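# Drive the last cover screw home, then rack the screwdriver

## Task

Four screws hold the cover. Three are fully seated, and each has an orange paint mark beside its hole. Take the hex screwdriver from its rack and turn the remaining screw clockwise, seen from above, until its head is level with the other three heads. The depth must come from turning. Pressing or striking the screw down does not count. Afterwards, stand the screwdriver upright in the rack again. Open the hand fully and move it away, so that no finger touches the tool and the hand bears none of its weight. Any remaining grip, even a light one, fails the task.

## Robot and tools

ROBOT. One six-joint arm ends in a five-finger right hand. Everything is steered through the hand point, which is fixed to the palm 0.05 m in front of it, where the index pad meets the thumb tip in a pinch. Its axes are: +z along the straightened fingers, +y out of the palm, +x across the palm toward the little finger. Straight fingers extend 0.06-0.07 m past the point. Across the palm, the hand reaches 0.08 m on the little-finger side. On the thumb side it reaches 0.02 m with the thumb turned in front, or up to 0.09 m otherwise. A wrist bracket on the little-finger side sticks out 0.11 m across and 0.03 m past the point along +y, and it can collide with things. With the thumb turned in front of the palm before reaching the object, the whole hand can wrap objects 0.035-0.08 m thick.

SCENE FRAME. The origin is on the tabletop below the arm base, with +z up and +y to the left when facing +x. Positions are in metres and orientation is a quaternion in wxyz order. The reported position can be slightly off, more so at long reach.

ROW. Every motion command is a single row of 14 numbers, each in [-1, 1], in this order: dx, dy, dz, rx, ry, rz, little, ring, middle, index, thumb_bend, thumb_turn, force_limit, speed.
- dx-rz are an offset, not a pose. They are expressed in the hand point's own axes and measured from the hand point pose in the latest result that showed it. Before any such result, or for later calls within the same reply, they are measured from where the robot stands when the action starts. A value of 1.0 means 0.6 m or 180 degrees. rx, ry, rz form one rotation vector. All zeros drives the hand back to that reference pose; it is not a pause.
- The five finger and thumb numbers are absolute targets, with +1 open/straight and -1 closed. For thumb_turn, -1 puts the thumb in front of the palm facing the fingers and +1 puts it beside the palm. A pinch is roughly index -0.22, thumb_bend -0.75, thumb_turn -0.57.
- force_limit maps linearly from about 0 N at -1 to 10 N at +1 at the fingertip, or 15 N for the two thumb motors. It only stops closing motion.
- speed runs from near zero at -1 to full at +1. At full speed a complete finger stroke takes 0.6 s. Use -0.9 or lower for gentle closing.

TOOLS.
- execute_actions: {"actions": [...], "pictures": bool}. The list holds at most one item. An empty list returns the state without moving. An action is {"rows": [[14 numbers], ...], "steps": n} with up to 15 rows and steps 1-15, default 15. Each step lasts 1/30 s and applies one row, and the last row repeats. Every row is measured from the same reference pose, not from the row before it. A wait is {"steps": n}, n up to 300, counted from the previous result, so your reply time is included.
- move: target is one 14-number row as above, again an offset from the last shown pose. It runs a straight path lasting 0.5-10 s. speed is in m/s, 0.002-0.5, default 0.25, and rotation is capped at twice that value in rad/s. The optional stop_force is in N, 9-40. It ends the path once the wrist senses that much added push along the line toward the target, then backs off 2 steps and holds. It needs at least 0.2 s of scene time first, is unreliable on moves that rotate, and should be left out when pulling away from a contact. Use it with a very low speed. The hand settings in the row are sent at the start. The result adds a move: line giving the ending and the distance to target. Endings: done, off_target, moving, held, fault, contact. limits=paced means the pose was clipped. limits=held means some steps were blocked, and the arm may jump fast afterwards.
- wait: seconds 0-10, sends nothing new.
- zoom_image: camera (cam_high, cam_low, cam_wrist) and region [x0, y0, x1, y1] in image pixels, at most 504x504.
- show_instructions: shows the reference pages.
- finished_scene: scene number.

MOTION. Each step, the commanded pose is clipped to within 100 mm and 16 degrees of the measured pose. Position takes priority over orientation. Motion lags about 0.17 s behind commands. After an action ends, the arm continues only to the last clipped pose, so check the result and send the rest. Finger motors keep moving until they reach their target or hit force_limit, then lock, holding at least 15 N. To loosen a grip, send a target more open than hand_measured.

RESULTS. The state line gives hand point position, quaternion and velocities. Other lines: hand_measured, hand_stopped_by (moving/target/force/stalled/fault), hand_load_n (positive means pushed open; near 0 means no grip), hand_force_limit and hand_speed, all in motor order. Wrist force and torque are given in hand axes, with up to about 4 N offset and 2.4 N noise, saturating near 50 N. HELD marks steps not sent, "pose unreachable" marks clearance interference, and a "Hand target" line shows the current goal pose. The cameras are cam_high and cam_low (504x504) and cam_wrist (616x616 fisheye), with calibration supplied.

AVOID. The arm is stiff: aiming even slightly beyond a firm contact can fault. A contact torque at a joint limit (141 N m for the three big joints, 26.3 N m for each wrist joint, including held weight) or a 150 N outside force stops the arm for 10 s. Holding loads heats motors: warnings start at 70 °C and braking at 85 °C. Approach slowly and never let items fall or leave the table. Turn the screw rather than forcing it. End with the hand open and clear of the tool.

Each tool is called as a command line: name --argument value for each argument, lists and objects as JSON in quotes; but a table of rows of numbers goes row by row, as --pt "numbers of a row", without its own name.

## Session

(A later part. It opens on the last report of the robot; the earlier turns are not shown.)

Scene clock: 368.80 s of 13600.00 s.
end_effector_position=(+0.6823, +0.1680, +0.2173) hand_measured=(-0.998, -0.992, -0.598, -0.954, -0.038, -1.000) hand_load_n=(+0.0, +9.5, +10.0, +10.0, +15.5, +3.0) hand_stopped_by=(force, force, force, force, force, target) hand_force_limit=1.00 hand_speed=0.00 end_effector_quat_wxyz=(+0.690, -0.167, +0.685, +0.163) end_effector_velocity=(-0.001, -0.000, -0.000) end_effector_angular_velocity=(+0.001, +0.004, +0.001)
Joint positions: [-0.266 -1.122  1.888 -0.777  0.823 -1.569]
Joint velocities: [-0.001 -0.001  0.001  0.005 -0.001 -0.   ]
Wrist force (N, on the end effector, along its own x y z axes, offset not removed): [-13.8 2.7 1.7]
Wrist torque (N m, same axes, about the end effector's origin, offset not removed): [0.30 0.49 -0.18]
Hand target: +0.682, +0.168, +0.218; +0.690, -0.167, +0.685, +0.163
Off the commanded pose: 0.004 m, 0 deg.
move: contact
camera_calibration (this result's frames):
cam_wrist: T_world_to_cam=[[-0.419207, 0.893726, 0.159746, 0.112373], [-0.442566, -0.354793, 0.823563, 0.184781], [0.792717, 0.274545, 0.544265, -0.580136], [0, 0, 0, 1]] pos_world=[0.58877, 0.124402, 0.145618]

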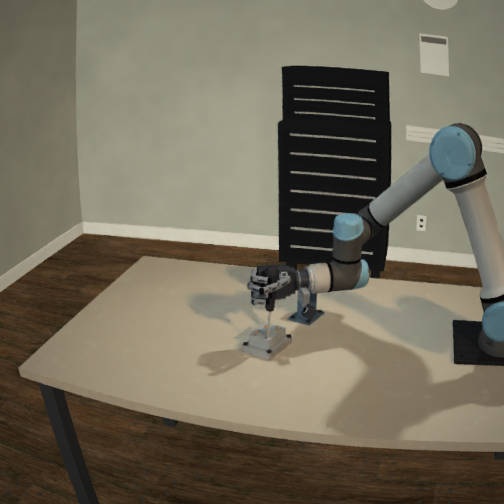

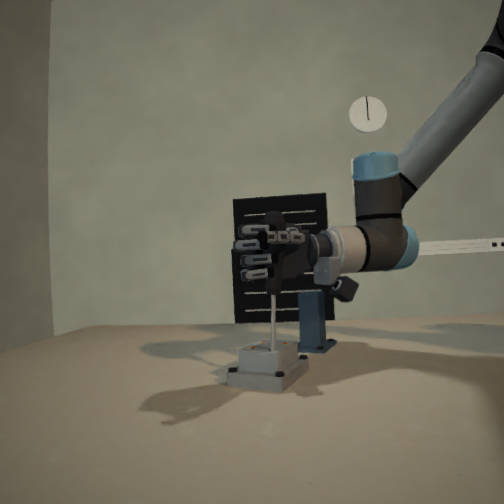

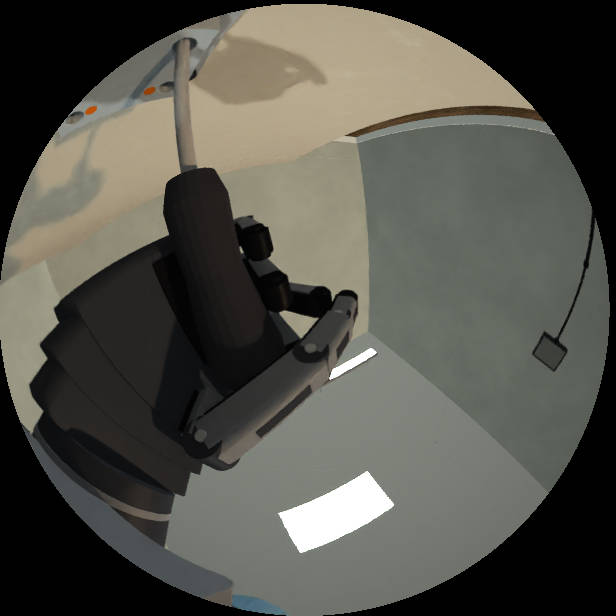

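move --target '[-0.0004,-0.0392,0.0183,0.1667,0,0,-1,-1,-1,-1,-1,-1,1,0]' --speed 0.15

move --target '[0,-0.0445,0.019,0.1889,0,0,-1,-1,-1,-1,-1,-1,1,0]' --speed 0.15

move --target '[-0.008,0,0,0,0,0,-1,-1,-1,-1,-1,-1,1,0]' --speed 0.03

move --target '[0,0.027,-0.0826,-0.3548,0,0,-1,-1,-1,-1,-1,-1,1,0]' --speed 0.25

move --target '[0.014,0.001,0,0,0.0003,0,-1,-1,-1,-1,-1,-1,1,0]' --speed 0.003 --stop_force 9

move --target '[-0.0004,-0.0392,0.0183,0.1667,0,0,-1,-1,-1,-1,-1,-1,1,0]' --speed 0.15

move --target '[0,-0.0445,0.019,0.1889,0,0,-1,-1,-1,-1,-1,-1,1,0]' --speed 0.15

move --target '[-0.008,0,0,0,0,0,-1,-1,-1,-1,-1,-1,1,0]' --speed 0.03

move --target '[0,0.0268,-0.0827,-0.3548,0,0,-1,-1,-1,-1,-1,-1,1,0]' --speed 0.25

move --target '[0.014,0.001,0,0,0.0003,0,-1,-1,-1,-1,-1,-1,1,0]' --speed 0.003 --stop_force 9

Scene clock: 373.07 s of 13600.00 s.
end_effector_position=(+0.7028, +0.1522, +0.2179) hand_measured=(-0.998, -0.992, -0.598, -0.954, -0.038, -1.000) hand_load_n=(+0.0, +8.0, +10.0, +11.0, +15.5, +2.5) hand_stopped_by=(force, force, force, force, force, target) hand_force_limit=1.00 hand_speed=0.00 end_effector_quat_wxyz=(+0.710, +0.017, +0.703, -0.019) end_effector_velocity=(+0.001, -0.000, -0.000) end_effector_angular_velocity=(+0.000, +0.000, -0.017)
Joint positions: [-0.055 -1.167  1.963 -0.807  1.555 -1.571]
Joint velocities: [ 0.009  0.002 -0.002  0.001  0.026 -0.   ]
Wrist force (N, on the end effector, along its own x y z axes, offset not removed): [-5.4 2.4 -0.9]
Wrist torque (N m, same axes, about the end effector's origin, offset not removed): [0.49 0.43 -0.20]
Hand target: +0.703, +0.152, +0.218; +0.710, +0.017, +0.703, -0.019
Off the commanded pose: 0.000 m, 0 deg.
move: done
camera_calibration (this result's frames):
cam_wrist: T_world_to_cam=[[0.0812119, 0.983053, 0.164351, -0.231268], [-0.563066, -0.0908105, 0.821407, 0.232757], [0.822412, -0.159249, 0.546149, -0.547588], [0, 0, 0, 1]] pos_world=[0.600182, 0.161283, 0.145886]

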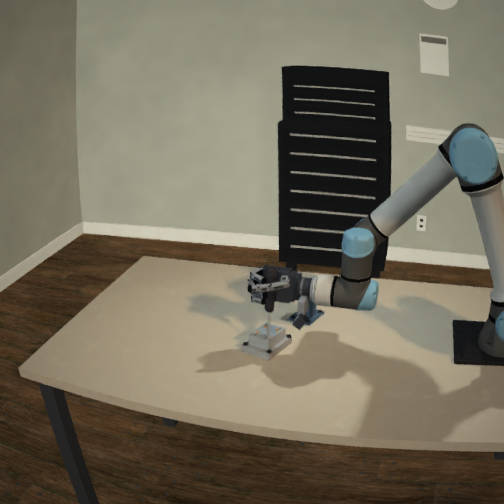

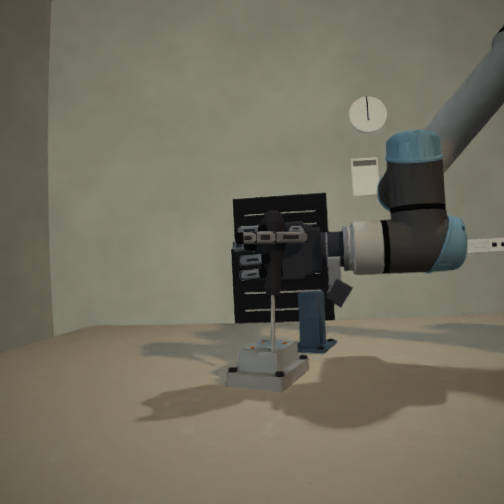

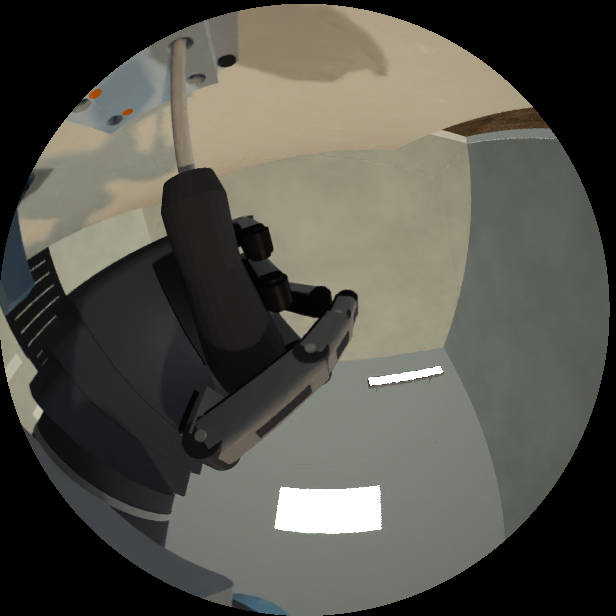

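Scene clock: 375.53 s of 13600.00 s.
end_effector_position=(+0.7129, +0.1250, +0.2180) hand_measured=(-0.998, -0.992, -0.598, -0.954, -0.038, -1.000) hand_load_n=(+0.0, +6.5, +10.5, +13.5, +15.0, +1.5) hand_stopped_by=(force, force, force, force, force, target) hand_force_limit=1.00 hand_speed=0.00 end_effector_quat_wxyz=(+0.675, +0.223, +0.667, -0.223) end_effector_velocity=(+0.000, -0.001, +0.000) end_effector_angular_velocity=(+0.003, -0.001, -0.018)
Joint positions: [ 0.198 -1.046  1.762 -0.73   2.399 -1.576]
Joint velocities: [ 0.005  0.006 -0.012  0.007  0.023  0.004]
Wrist force (N, on the end effector, along its own x y z axes, offset not removed): [3.2 1.0 0.6]
Wrist torque (N m, same axes, about the end effector's origin, offset not removed): [-0.22 -0.05 -0.03]
Hand target: +0.713, +0.125, +0.218; +0.675, +0.224, +0.667, -0.223
Off the commanded pose: 0.000 m, 0 deg.
move: done
camera_calibration (this result's frames):
cam_wrist: T_world_to_cam=[[0.614787, 0.770133, 0.170094, -0.560459], [-0.520972, 0.234623, 0.820695, 0.165329], [0.592136, -0.593167, 0.545461, -0.341718], [0, 0, 0, 1]] pos_world=[0.633038, 0.190142, 0.14604]

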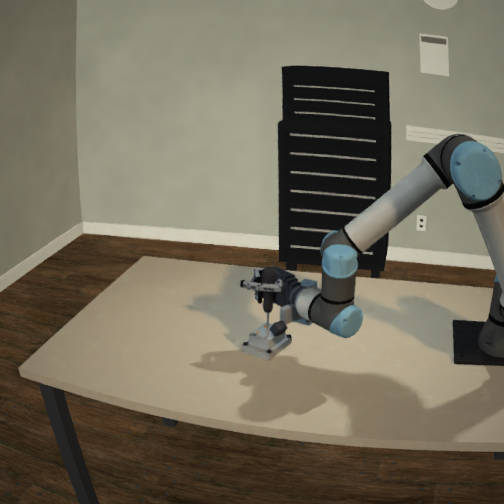

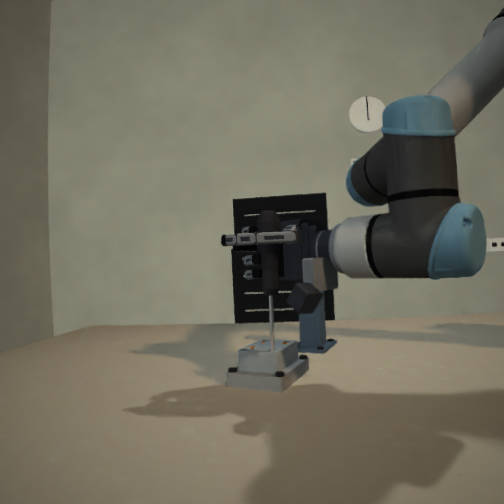

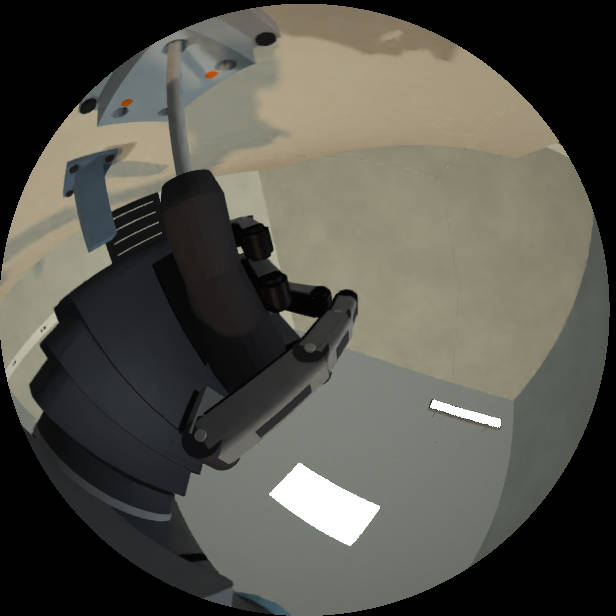

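Scene clock: 376.27 s of 13600.00 s.
end_effector_position=(+0.7129, +0.1252, +0.2229) hand_measured=(-0.998, -0.992, -0.598, -0.954, -0.038, -1.000) hand_load_n=(+0.0, +10.0, +10.5, +11.5, +15.0, +3.0) hand_stopped_by=(force, force, force, force, force, target) hand_force_limit=1.00 hand_speed=0.00 end_effector_quat_wxyz=(+0.675, +0.223, +0.667, -0.223) end_effector_velocity=(-0.000, -0.001, -0.000) end_effector_angular_velocity=(-0.001, +0.005, -0.000)
Joint positions: [ 0.198 -1.054  1.758 -0.72   2.399 -1.576]
Joint velocities: [-0.001 -0.002 -0.     0.007 -0.001 -0.   ]
Wrist force (N, on the end effector, along its own x y z axes, offset not removed): [1.6 1.7 0.0]
Wrist torque (N m, same axes, about the end effector's origin, offset not removed): [0.31 -0.20 0.07]
Hand target: +0.713, +0.125, +0.223; +0.675, +0.223, +0.667, -0.223
Off the commanded pose: 0.000 m, 0 deg.
move: done
camera_calibration (this result's frames):
cam_wrist: T_world_to_cam=[[0.614559, 0.770186, 0.170676, -0.561361], [-0.521558, 0.234366, 0.820396, 0.161833], [0.591858, -0.593199, 0.545728, -0.344163], [0, 0, 0, 1]] pos_world=[0.63309, 0.190267, 0.150863]

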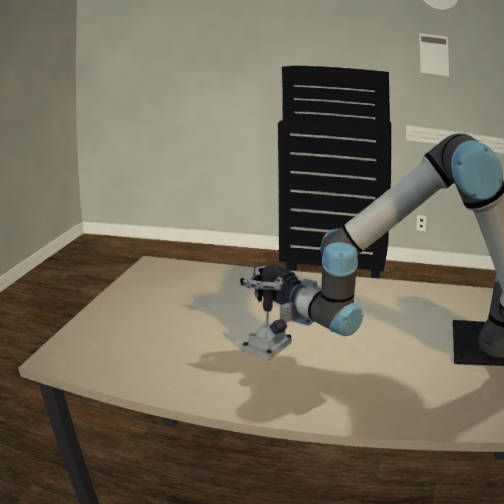

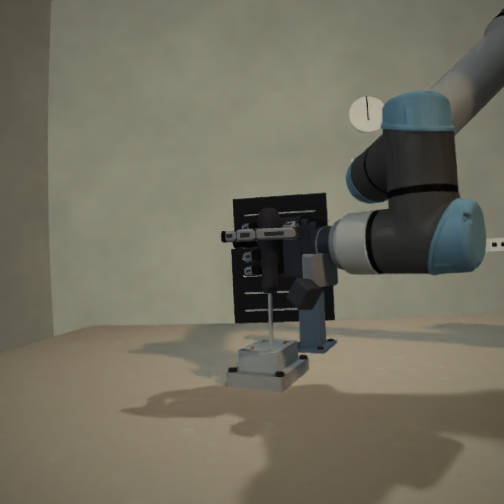

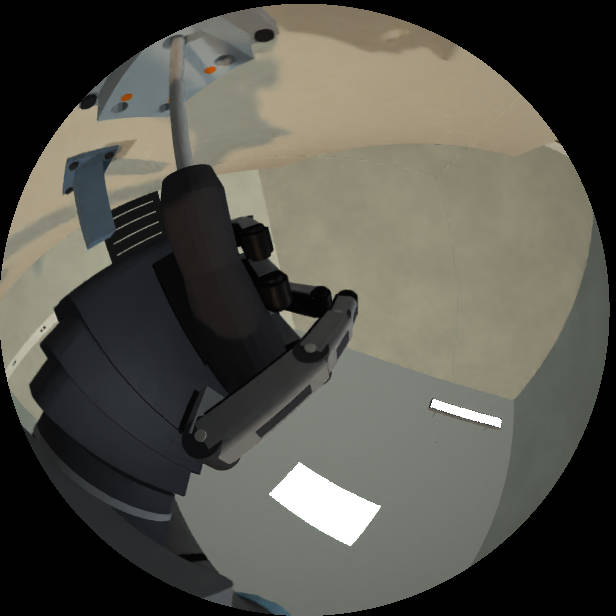

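Scene clock: 379.07 s of 13600.00 s.
end_effector_position=(+0.6826, +0.1676, +0.2223) hand_measured=(-0.998, -0.992, -0.598, -0.954, -0.038, -1.000) hand_load_n=(+0.0, +11.5, +10.0, +9.0, +15.5, +2.0) hand_stopped_by=(force, force, force, force, force, target) hand_force_limit=1.00 hand_speed=0.00 end_effector_quat_wxyz=(+0.691, -0.167, +0.684, +0.163) end_effector_velocity=(+0.000, +0.001, +0.000) end_effector_angular_velocity=(-0.001, -0.000, +0.017)
Joint positions: [-0.267 -1.13   1.884 -0.766  0.822 -1.569]
Joint velocities: [-0.003  0.005 -0.01   0.005 -0.02  -0.001]
Wrist force (N, on the end effector, along its own x y z axes, offset not removed): [1.0 1.4 0.3]
Wrist torque (N m, same axes, about the end effector's origin, offset not removed): [0.31 -0.05 0.07]
Hand target: +0.683, +0.168, +0.222; +0.690, -0.168, +0.684, +0.164
Off the commanded pose: 0.000 m, 0 deg.
move: done
camera_calibration (this result's frames):
cam_wrist: T_world_to_cam=[[-0.419254, 0.893752, 0.159476, 0.11214], [-0.443081, -0.354753, 0.823304, 0.181043], [0.792404, 0.274513, 0.544737, -0.582871], [0, 0, 0, 1]] pos_world=[0.589102, 0.124006, 0.150574]

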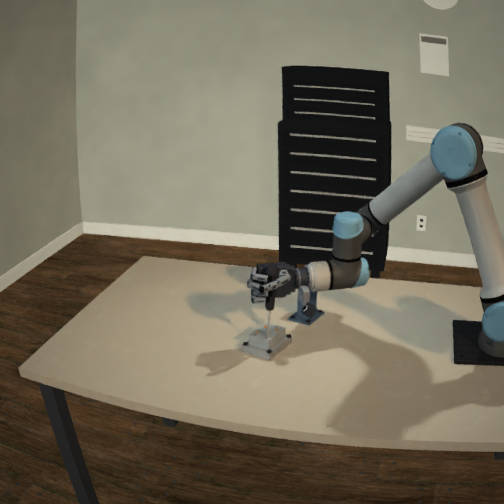

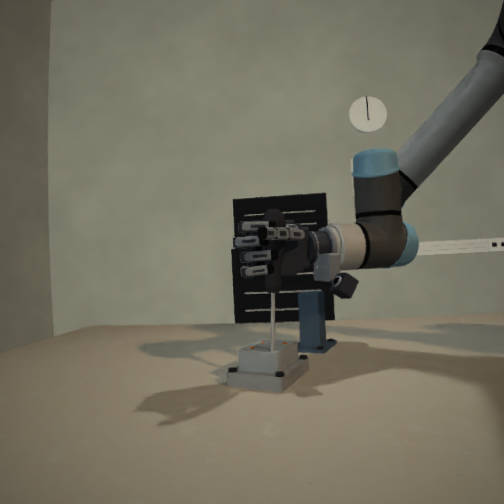

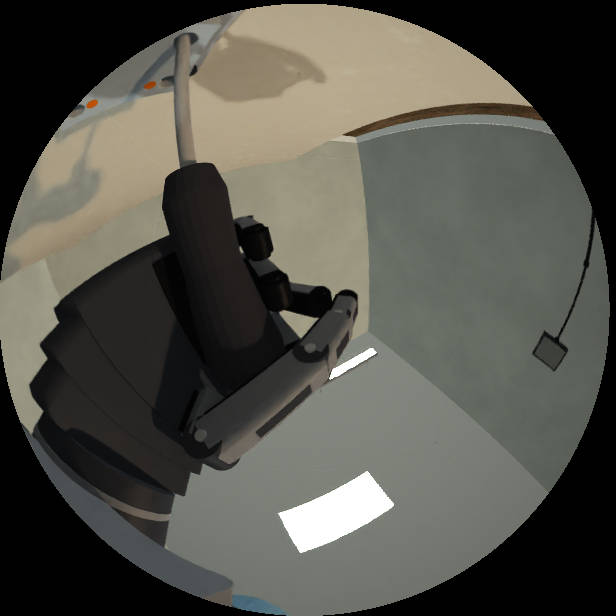

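Scene clock: 380.53 s of 13600.00 s.
end_effector_position=(+0.6826, +0.1678, +0.2191) hand_measured=(-0.998, -0.992, -0.598, -0.954, -0.038, -1.000) hand_load_n=(+0.0, +11.5, +10.0, +9.0, +15.5, +3.0) hand_stopped_by=(force, force, force, force, force, target) hand_force_limit=1.00 hand_speed=0.00 end_effector_quat_wxyz=(+0.691, -0.167, +0.684, +0.163) end_effector_velocity=(-0.001, +0.001, +0.001) end_effector_angular_velocity=(+0.000, +0.002, +0.002)
Joint positions: [-0.266 -1.124  1.886 -0.773  0.822 -1.569]
Joint velocities: [ 0.002 -0.002 -0.     0.004 -0.    -0.   ]
Wrist force (N, on the end effector, along its own x y z axes, offset not removed): [-9.7 3.0 0.3]
Wrist torque (N m, same axes, about the end effector's origin, offset not removed): [0.40 0.30 0.06]
Hand target: +0.683, +0.168, +0.219; +0.691, -0.167, +0.684, +0.163
Off the commanded pose: 0.005 m, 0 deg.
move: contact
camera_calibration (this result's frames):
cam_wrist: T_world_to_cam=[[-0.419245, 0.893786, 0.159311, 0.112478], [-0.443009, -0.354569, 0.823422, 0.18364], [0.79245, 0.274639, 0.544607, -0.581146], [0, 0, 0, 1]] pos_world=[0.589039, 0.124187, 0.147364]

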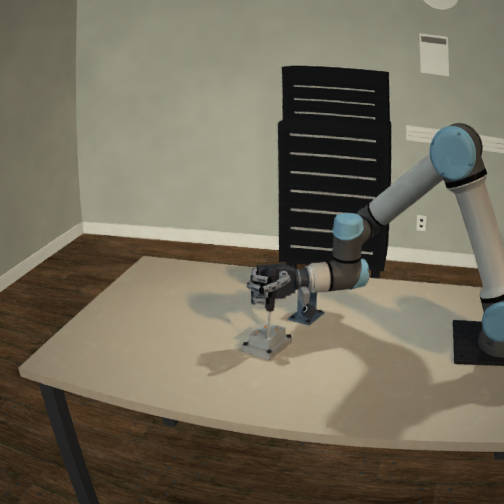

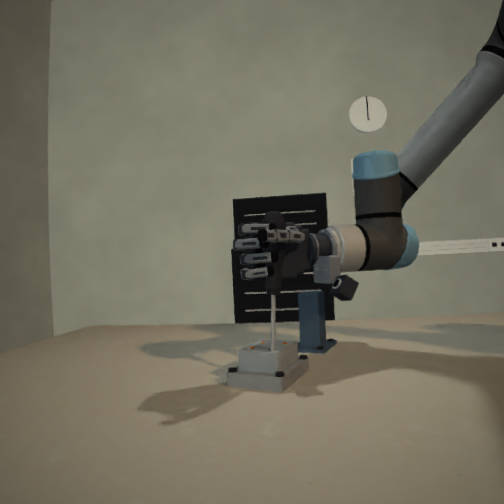

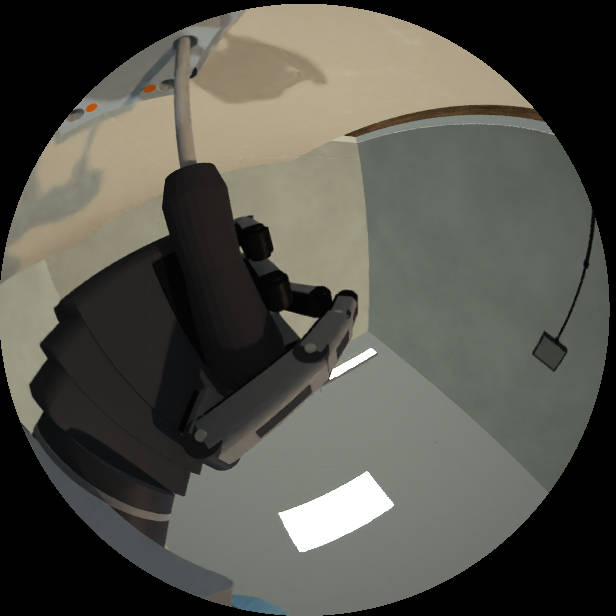

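Scene clock: 382.77 s of 13600.00 s.
end_effector_position=(+0.7030, +0.1519, +0.2196) hand_measured=(-0.998, -0.992, -0.598, -0.952, -0.038, -1.000) hand_load_n=(+0.0, +16.5, +10.5, +21.5, +15.0, +1.5) hand_stopped_by=(force, force, force, force, force, target) hand_force_limit=1.00 hand_speed=0.00 end_effector_quat_wxyz=(+0.710, +0.017, +0.703, -0.019) end_effector_velocity=(+0.001, -0.000, +0.000) end_effector_angular_velocity=(+0.000, +0.000, -0.017)
Joint positions: [-0.055 -1.17   1.962 -0.803  1.555 -1.572]
Joint velocities: [ 0.009  0.002 -0.003  0.002  0.026  0.   ]
Wrist force (N, on the end effector, along its own x y z axes, offset not removed): [6.3 2.9 -1.0]
Wrist torque (N m, same axes, about the end effector's origin, offset not removed): [-0.61 -0.05 0.33]
Hand target: +0.703, +0.152, +0.220; +0.710, +0.017, +0.703, -0.019
Off the commanded pose: 0.000 m, 0 deg.
move: done
camera_calibration (this result's frames):
cam_wrist: T_world_to_cam=[[0.0811855, 0.983089, 0.164152, -0.231321], [-0.563462, -0.0905822, 0.821161, 0.231703], [0.822144, -0.15916, 0.546579, -0.548697], [0, 0, 0, 1]] pos_world=[0.600444, 0.161067, 0.147612]

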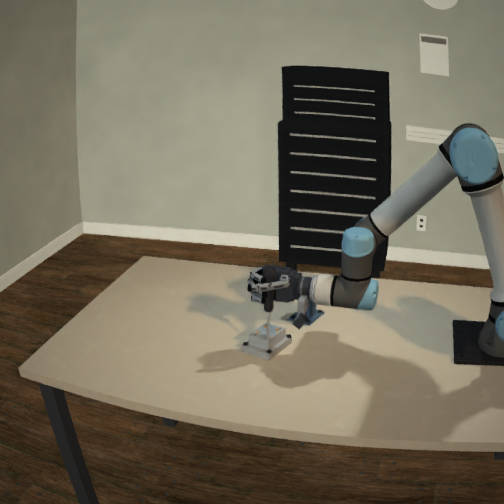

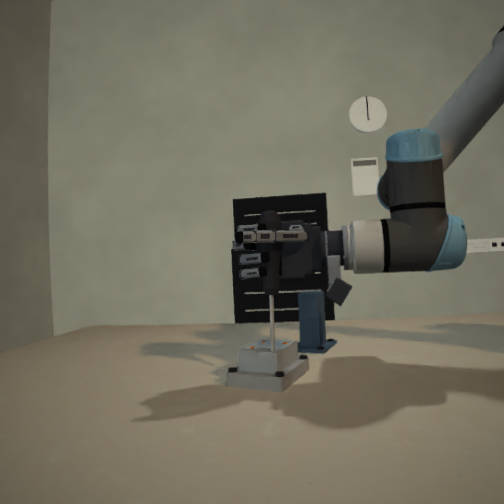

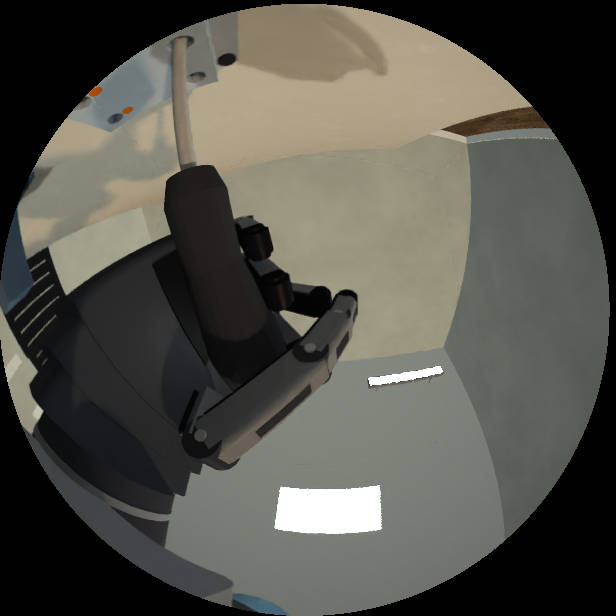

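Scene clock: 385.23 s of 13600.00 s.
end_effector_position=(+0.7131, +0.1248, +0.2198) hand_measured=(-0.998, -0.990, -0.598, -0.934, -0.038, -1.000) hand_load_n=(+0.0, +16.0, +10.5, +18.5, +15.0, +1.5) hand_stopped_by=(force, force, force, force, force, target) hand_force_limit=1.00 hand_speed=0.00 end_effector_quat_wxyz=(+0.675, +0.223, +0.667, -0.223) end_effector_velocity=(+0.001, -0.002, +0.000) end_effector_angular_velocity=(+0.003, -0.002, -0.017)
Joint positions: [ 0.197 -1.049  1.76  -0.727  2.399 -1.577]
Joint velocities: [ 0.004  0.006 -0.012  0.006  0.021  0.003]
Wrist force (N, on the end effector, along its own x y z axes, offset not removed): [6.7 -1.4 -0.3]
Wrist torque (N m, same axes, about the end effector's origin, offset not removed): [-0.93 -0.12 0.08]
Hand target: +0.713, +0.125, +0.220; +0.675, +0.224, +0.667, -0.223
Off the commanded pose: 0.000 m, 0 deg.
move: done
camera_calibration (this result's frames):
cam_wrist: T_world_to_cam=[[0.614753, 0.770138, 0.170197, -0.560745], [-0.521355, 0.234864, 0.820382, 0.164332], [0.591834, -0.593066, 0.545899, -0.34285], [0, 0, 0, 1]] pos_world=[0.633306, 0.189923, 0.147783]

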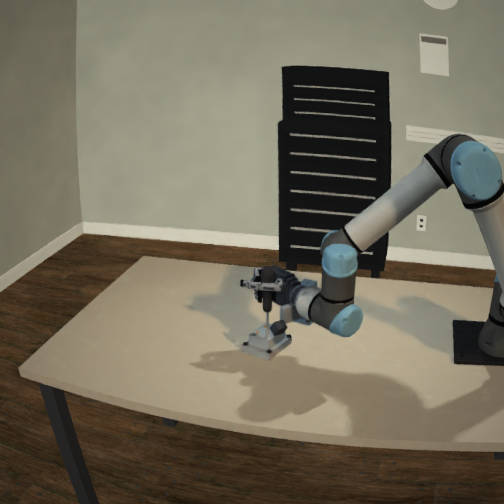

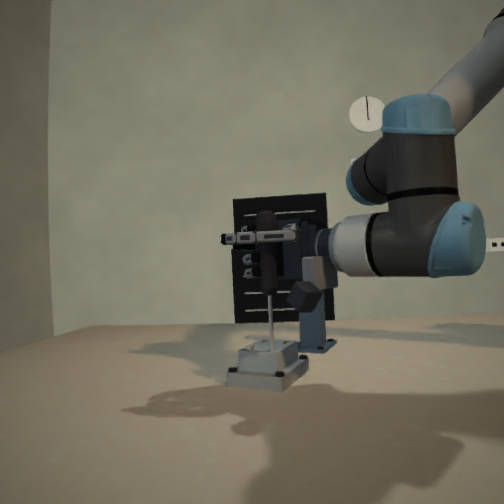

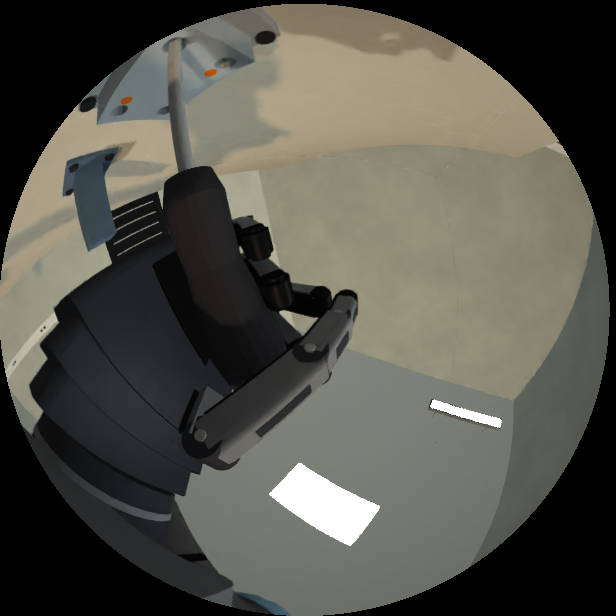

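Scene clock: 385.97 s of 13600.00 s.
end_effector_position=(+0.7130, +0.1249, +0.2243) hand_measured=(-0.998, -0.990, -0.598, -0.934, -0.038, -1.000) hand_load_n=(+0.0, +20.5, +10.5, +15.0, +15.0, +1.5) hand_stopped_by=(force, force, force, force, force, target) hand_force_limit=1.00 hand_speed=0.00 end_effector_quat_wxyz=(+0.675, +0.223, +0.667, -0.223) end_effector_velocity=(+0.000, -0.000, +0.002) end_effector_angular_velocity=(-0.000, +0.001, -0.001)
Joint positions: [ 0.198 -1.056  1.757 -0.716  2.399 -1.577]
Joint velocities: [-0.001 -0.003 -0.001  0.006 -0.    -0.   ]
Wrist force (N, on the end effector, along its own x y z axes, offset not removed): [50.0 -0.8 -0.1]
Wrist torque (N m, same axes, about the end effector's origin, offset not removed): [0.00 0.21 0.57]
Hand target: +0.713, +0.125, +0.225; +0.675, +0.223, +0.667, -0.223
Off the commanded pose: 0.000 m, 0 deg.
move: done
camera_calibration (this result's frames):
cam_wrist: T_world_to_cam=[[0.614713, 0.7702, 0.170055, -0.561464], [-0.521234, 0.234855, 0.820462, 0.16051], [0.591982, -0.592988, 0.545823, -0.345285], [0, 0, 0, 1]] pos_world=[0.633205, 0.189993, 0.152252]

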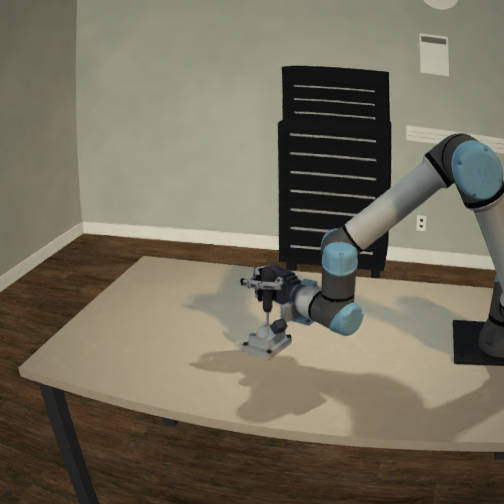

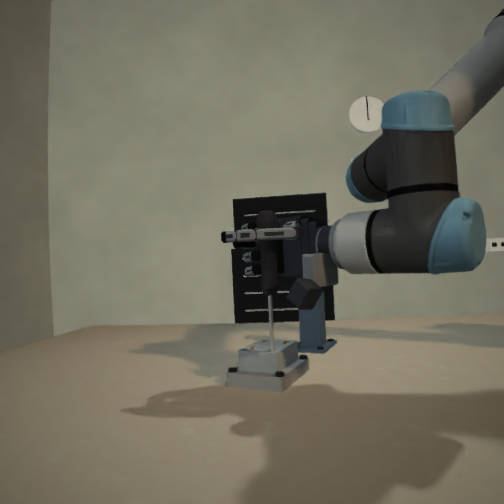

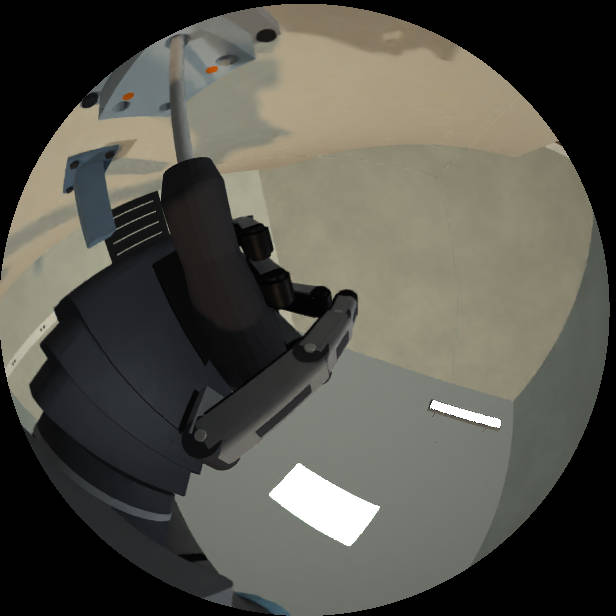

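Scene clock: 388.77 s of 13600.00 s.
end_effector_position=(+0.6826, +0.1673, +0.2237) hand_measured=(-0.998, -0.986, -0.598, -0.938, -0.038, -1.000) hand_load_n=(+0.0, +12.5, +10.5, +2.5, +15.0, +3.5) hand_stopped_by=(force, force, force, force, force, target) hand_force_limit=1.00 hand_speed=0.00 end_effector_quat_wxyz=(+0.691, -0.167, +0.685, +0.163) end_effector_velocity=(-0.000, +0.001, -0.000) end_effector_angular_velocity=(-0.001, +0.002, +0.018)
Joint positions: [-0.267 -1.132  1.882 -0.761  0.821 -1.57 ]
Joint velocities: [-0.003  0.005 -0.009  0.007 -0.021 -0.001]
Wrist force (N, on the end effector, along its own x y z axes, offset not removed): [-21.8 5.3 -1.0]
Wrist torque (N m, same axes, about the end effector's origin, offset not removed): [0.61 1.01 0.04]
Hand target: +0.683, +0.167, +0.224; +0.690, -0.168, +0.684, +0.164
Off the commanded pose: 0.000 m, 0 deg.
move: done
camera_calibration (this result's frames):
cam_wrist: T_world_to_cam=[[-0.419089, 0.893885, 0.15917, 0.11213], [-0.442818, -0.354274, 0.823651, 0.179471], [0.792639, 0.2747, 0.544301, -0.583647], [0, 0, 0, 1]] pos_world=[0.589087, 0.123679, 0.152011]

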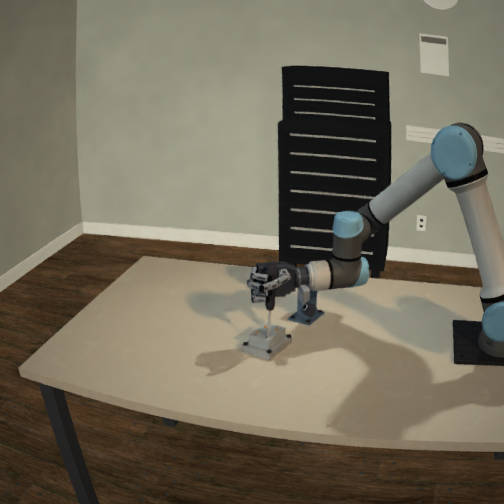

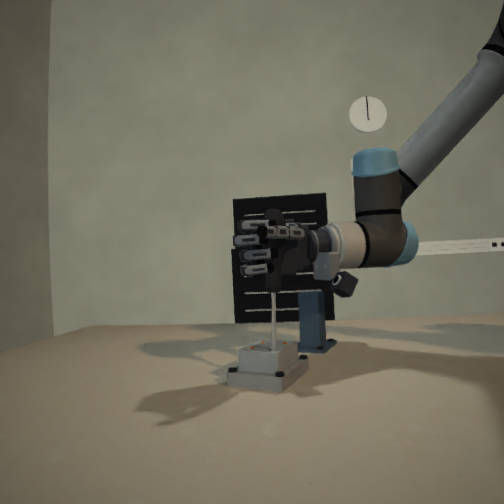

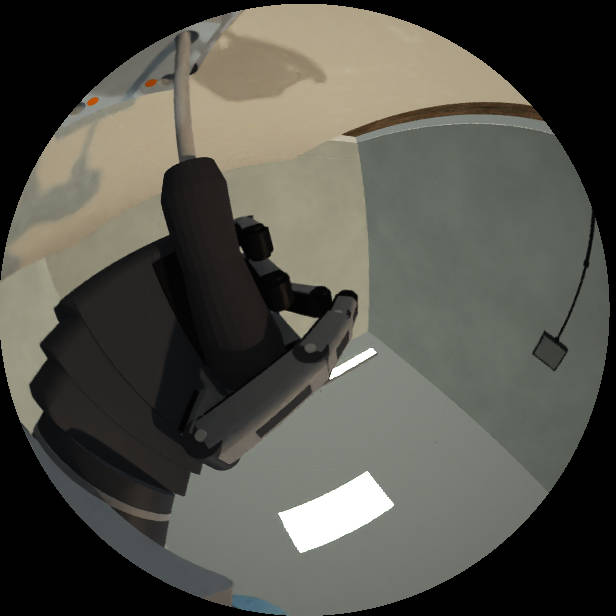

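Scene clock: 391.80 s of 13600.00 s.
end_effector_position=(+0.6824, +0.1678, +0.2154) hand_measured=(-0.998, -0.988, -0.598, -0.938, -0.038, -1.000) hand_load_n=(+0.0, +4.0, +10.0, +7.0, +15.0, +3.5) hand_stopped_by=(force, force, force, force, force, target) hand_force_limit=1.00 hand_speed=0.00 end_effector_quat_wxyz=(+0.690, -0.167, +0.685, +0.163) end_effector_velocity=(-0.000, +0.001, -0.001) end_effector_angular_velocity=(-0.000, -0.000, +0.001)
Joint positions: [-0.267 -1.118  1.888 -0.78   0.822 -1.571]
Joint velocities: [ 0.001  0.001  0.001 -0.002 -0.    -0.   ]
Wrist force (N, on the end effector, along its own x y z axes, offset not removed): [-22.5 4.4 -0.3]
Wrist torque (N m, same axes, about the end effector's origin, offset not removed): [0.62 1.01 -0.27]
Hand target: +0.682, +0.168, +0.215; +0.690, -0.167, +0.685, +0.163
Off the commanded pose: 0.000 m, 0 deg.
move: done
camera_calibration (this result's frames):
cam_wrist: T_world_to_cam=[[-0.418947, 0.893955, 0.159145, 0.112827], [-0.442128, -0.353923, 0.824173, 0.18576], [0.793099, 0.274923, 0.543518, -0.579293], [0, 0, 0, 1]] pos_world=[0.588835, 0.124143, 0.143802]

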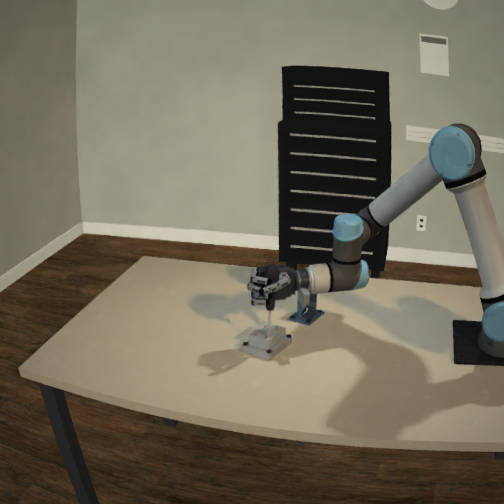

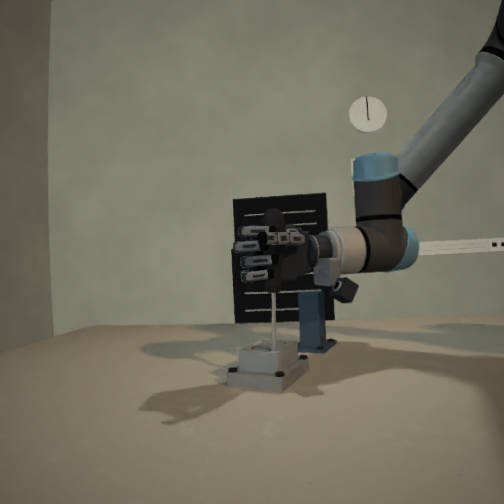

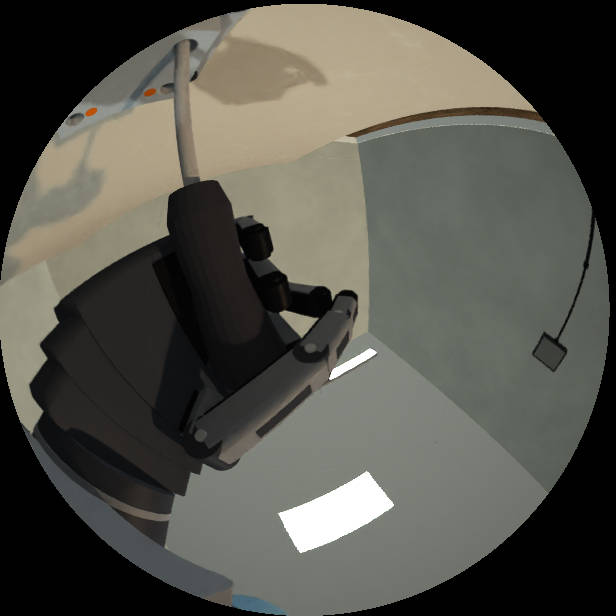

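move --target '[-0.001,0,0,0,0,0,-1,-1,-1,-1,-1,-1,1,0]' --speed 0.01

move --target '[0,-0.0392,0.0183,0.1667,0,0,-1,-1,-1,-1,-1,-1,1,0]' --speed 0.1

Scene clock: 393.93 s of 13600.00 s.
end_effector_position=(+0.6823, +0.1678, +0.2158) hand_measured=(-0.998, -0.988, -0.598, -0.938, -0.038, -1.000) hand_load_n=(+0.0, +4.0, +10.0, +7.0, +15.0, +2.5) hand_stopped_by=(force, force, force, force, force, target) hand_force_limit=1.00 hand_speed=0.00 end_effector_quat_wxyz=(+0.690, -0.167, +0.685, +0.163) end_effector_velocity=(+0.000, -0.000, +0.001) end_effector_angular_velocity=(-0.001, -0.002, +0.001)
Joint positions: [-0.267 -1.119  1.888 -0.778  0.822 -1.571]
Joint velocities: [-0.    -0.001 -0.002  0.    -0.001 -0.   ]
Wrist force (N, on the end effector, along its own x y z axes, offset not removed): [-6.7 3.4 0.9]
Wrist torque (N m, same axes, about the end effector's origin, offset not removed): [0.43 0.25 0.08]
Hand target: +0.682, +0.168, +0.216; +0.690, -0.167, +0.685, +0.163
Off the commanded pose: 0.000 m, 0 deg.
move: done
camera_calibration (this result's frames):
cam_wrist: T_world_to_cam=[[-0.418881, 0.893939, 0.159413, 0.11259], [-0.441783, -0.354008, 0.824322, 0.185173], [0.793326, 0.274866, 0.543214, -0.579497], [0, 0, 0, 1]] pos_world=[0.588698, 0.124188, 0.144201]

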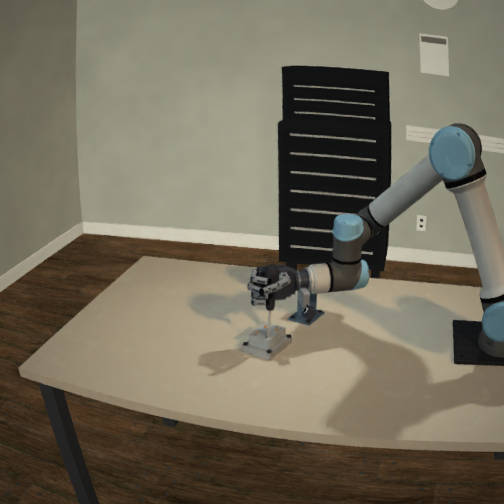

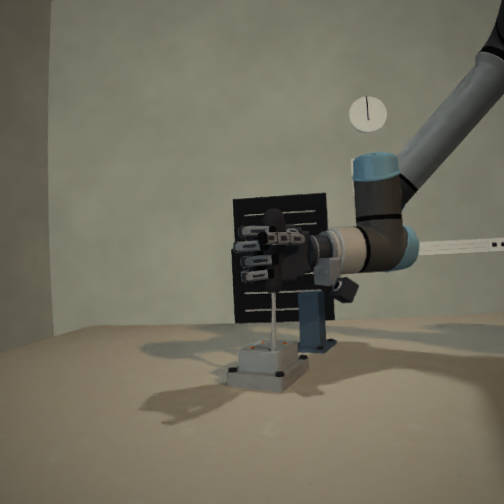

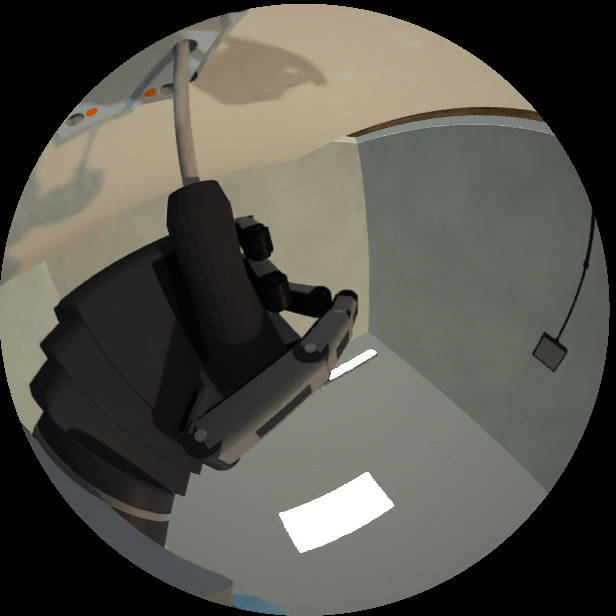

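Scene clock: 396.97 s of 13600.00 s.
end_effector_position=(+0.7028, +0.1520, +0.2161) hand_measured=(-0.998, -0.988, -0.598, -0.938, -0.038, -1.000) hand_load_n=(+0.0, +2.0, +10.0, +7.5, +15.5, +2.0) hand_stopped_by=(force, force, force, force, force, target) hand_force_limit=1.00 hand_speed=0.00 end_effector_quat_wxyz=(+0.710, +0.017, +0.704, -0.019) end_effector_velocity=(+0.001, +0.000, -0.000) end_effector_angular_velocity=(+0.000, -0.000, -0.014)
Joint positions: [-0.055 -1.164  1.964 -0.809  1.556 -1.572]
Joint velocities: [ 0.008  0.002 -0.002  0.     0.022  0.   ]
Wrist force (N, on the end effector, along its own x y z axes, offset not removed): [-3.9 0.2 2.3]
Wrist torque (N m, same axes, about the end effector's origin, offset not removed): [0.02 0.15 -0.11]
Hand target: +0.703, +0.152, +0.216; +0.710, +0.017, +0.704, -0.020
Off the commanded pose: 0.000 m, 0 deg.
move: done
camera_calibration (this result's frames):
cam_wrist: T_world_to_cam=[[0.0818279, 0.983151, 0.16346, -0.231056], [-0.562259, -0.0898803, 0.822062, 0.233388], [0.822903, -0.159175, 0.545431, -0.546864], [0, 0, 0, 1]] pos_world=[0.600147, 0.161093, 0.144185]

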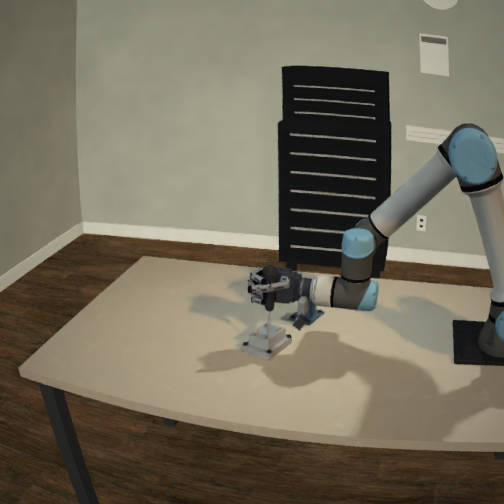

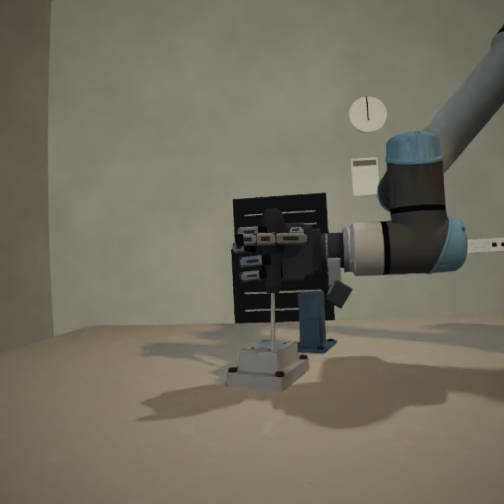

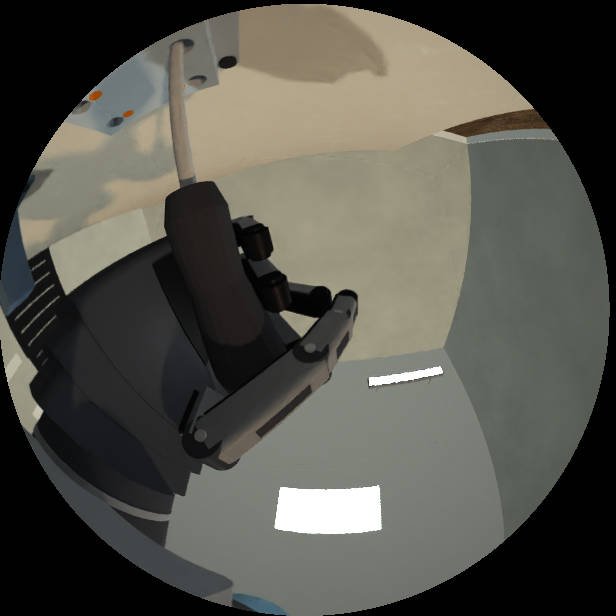

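zoom_image --camera "cam_wrist" --region '[80,20,260,140]'

move --target '[0,-0.0445,0.019,0.1889,0,0,-1,-1,-1,-1,-1,-1,1,0]' --speed 0.1

Region (80, 20, 260, 140) of cam_wrist's 616x616 image, scaled by 2.800, with more detail than that image has.

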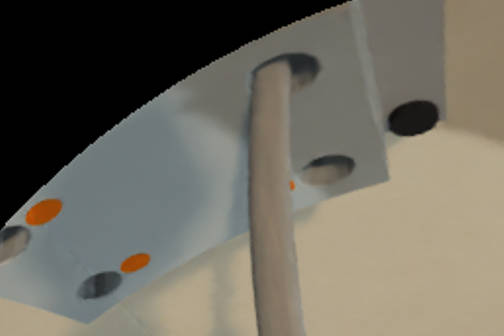

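Scene clock: 400.90 s of 13600.00 s.
end_effector_position=(+0.7129, +0.1248, +0.2163) hand_measured=(-0.998, -0.988, -0.598, -0.938, -0.038, -1.000) hand_load_n=(+0.0, +2.0, +10.0, +7.5, +15.5, +2.0) hand_stopped_by=(force, force, force, force, force, target) hand_force_limit=1.00 hand_speed=0.00 end_effector_quat_wxyz=(+0.674, +0.223, +0.668, -0.223) end_effector_velocity=(+0.000, -0.001, +0.000) end_effector_angular_velocity=(+0.000, +0.000, -0.016)
Joint positions: [ 0.198 -1.043  1.762 -0.732  2.4   -1.577]
Joint velocities: [ 0.005  0.005 -0.009  0.004  0.02   0.   ]
Wrist force (N, on the end effector, along its own x y z axes, offset not removed): [-0.6 1.8 0.8]
Wrist torque (N m, same axes, about the end effector's origin, offset not removed): [0.39 0.12 -0.09]
Hand target: +0.713, +0.125, +0.216; +0.674, +0.223, +0.667, -0.224
Off the commanded pose: 0.000 m, 0 deg.
move: done
camera_calibration (this result's frames):
cam_wrist: T_world_to_cam=[[0.6155, 0.769816, 0.168948, -0.560259], [-0.520013, 0.235584, 0.821028, 0.165961], [0.592239, -0.593198, 0.545316, -0.340946], [0, 0, 0, 1]] pos_world=[0.633063, 0.189951, 0.144319]

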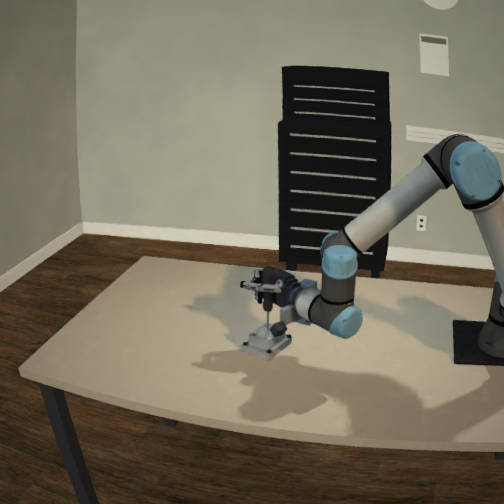

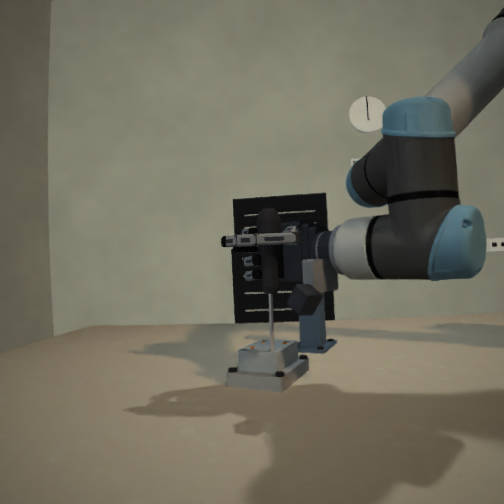

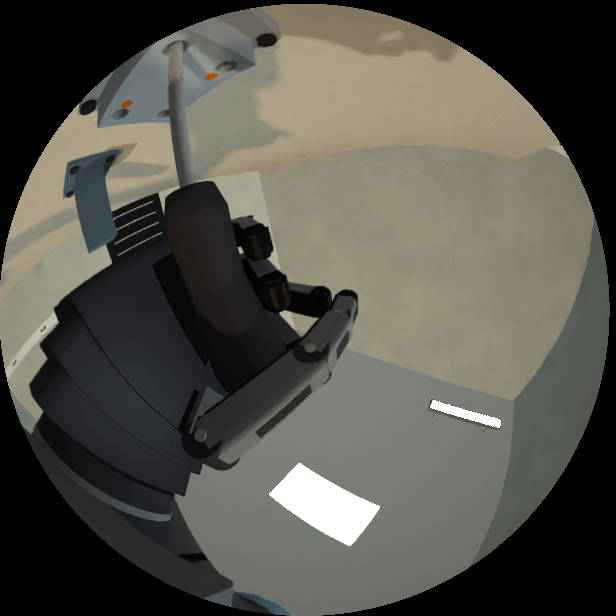

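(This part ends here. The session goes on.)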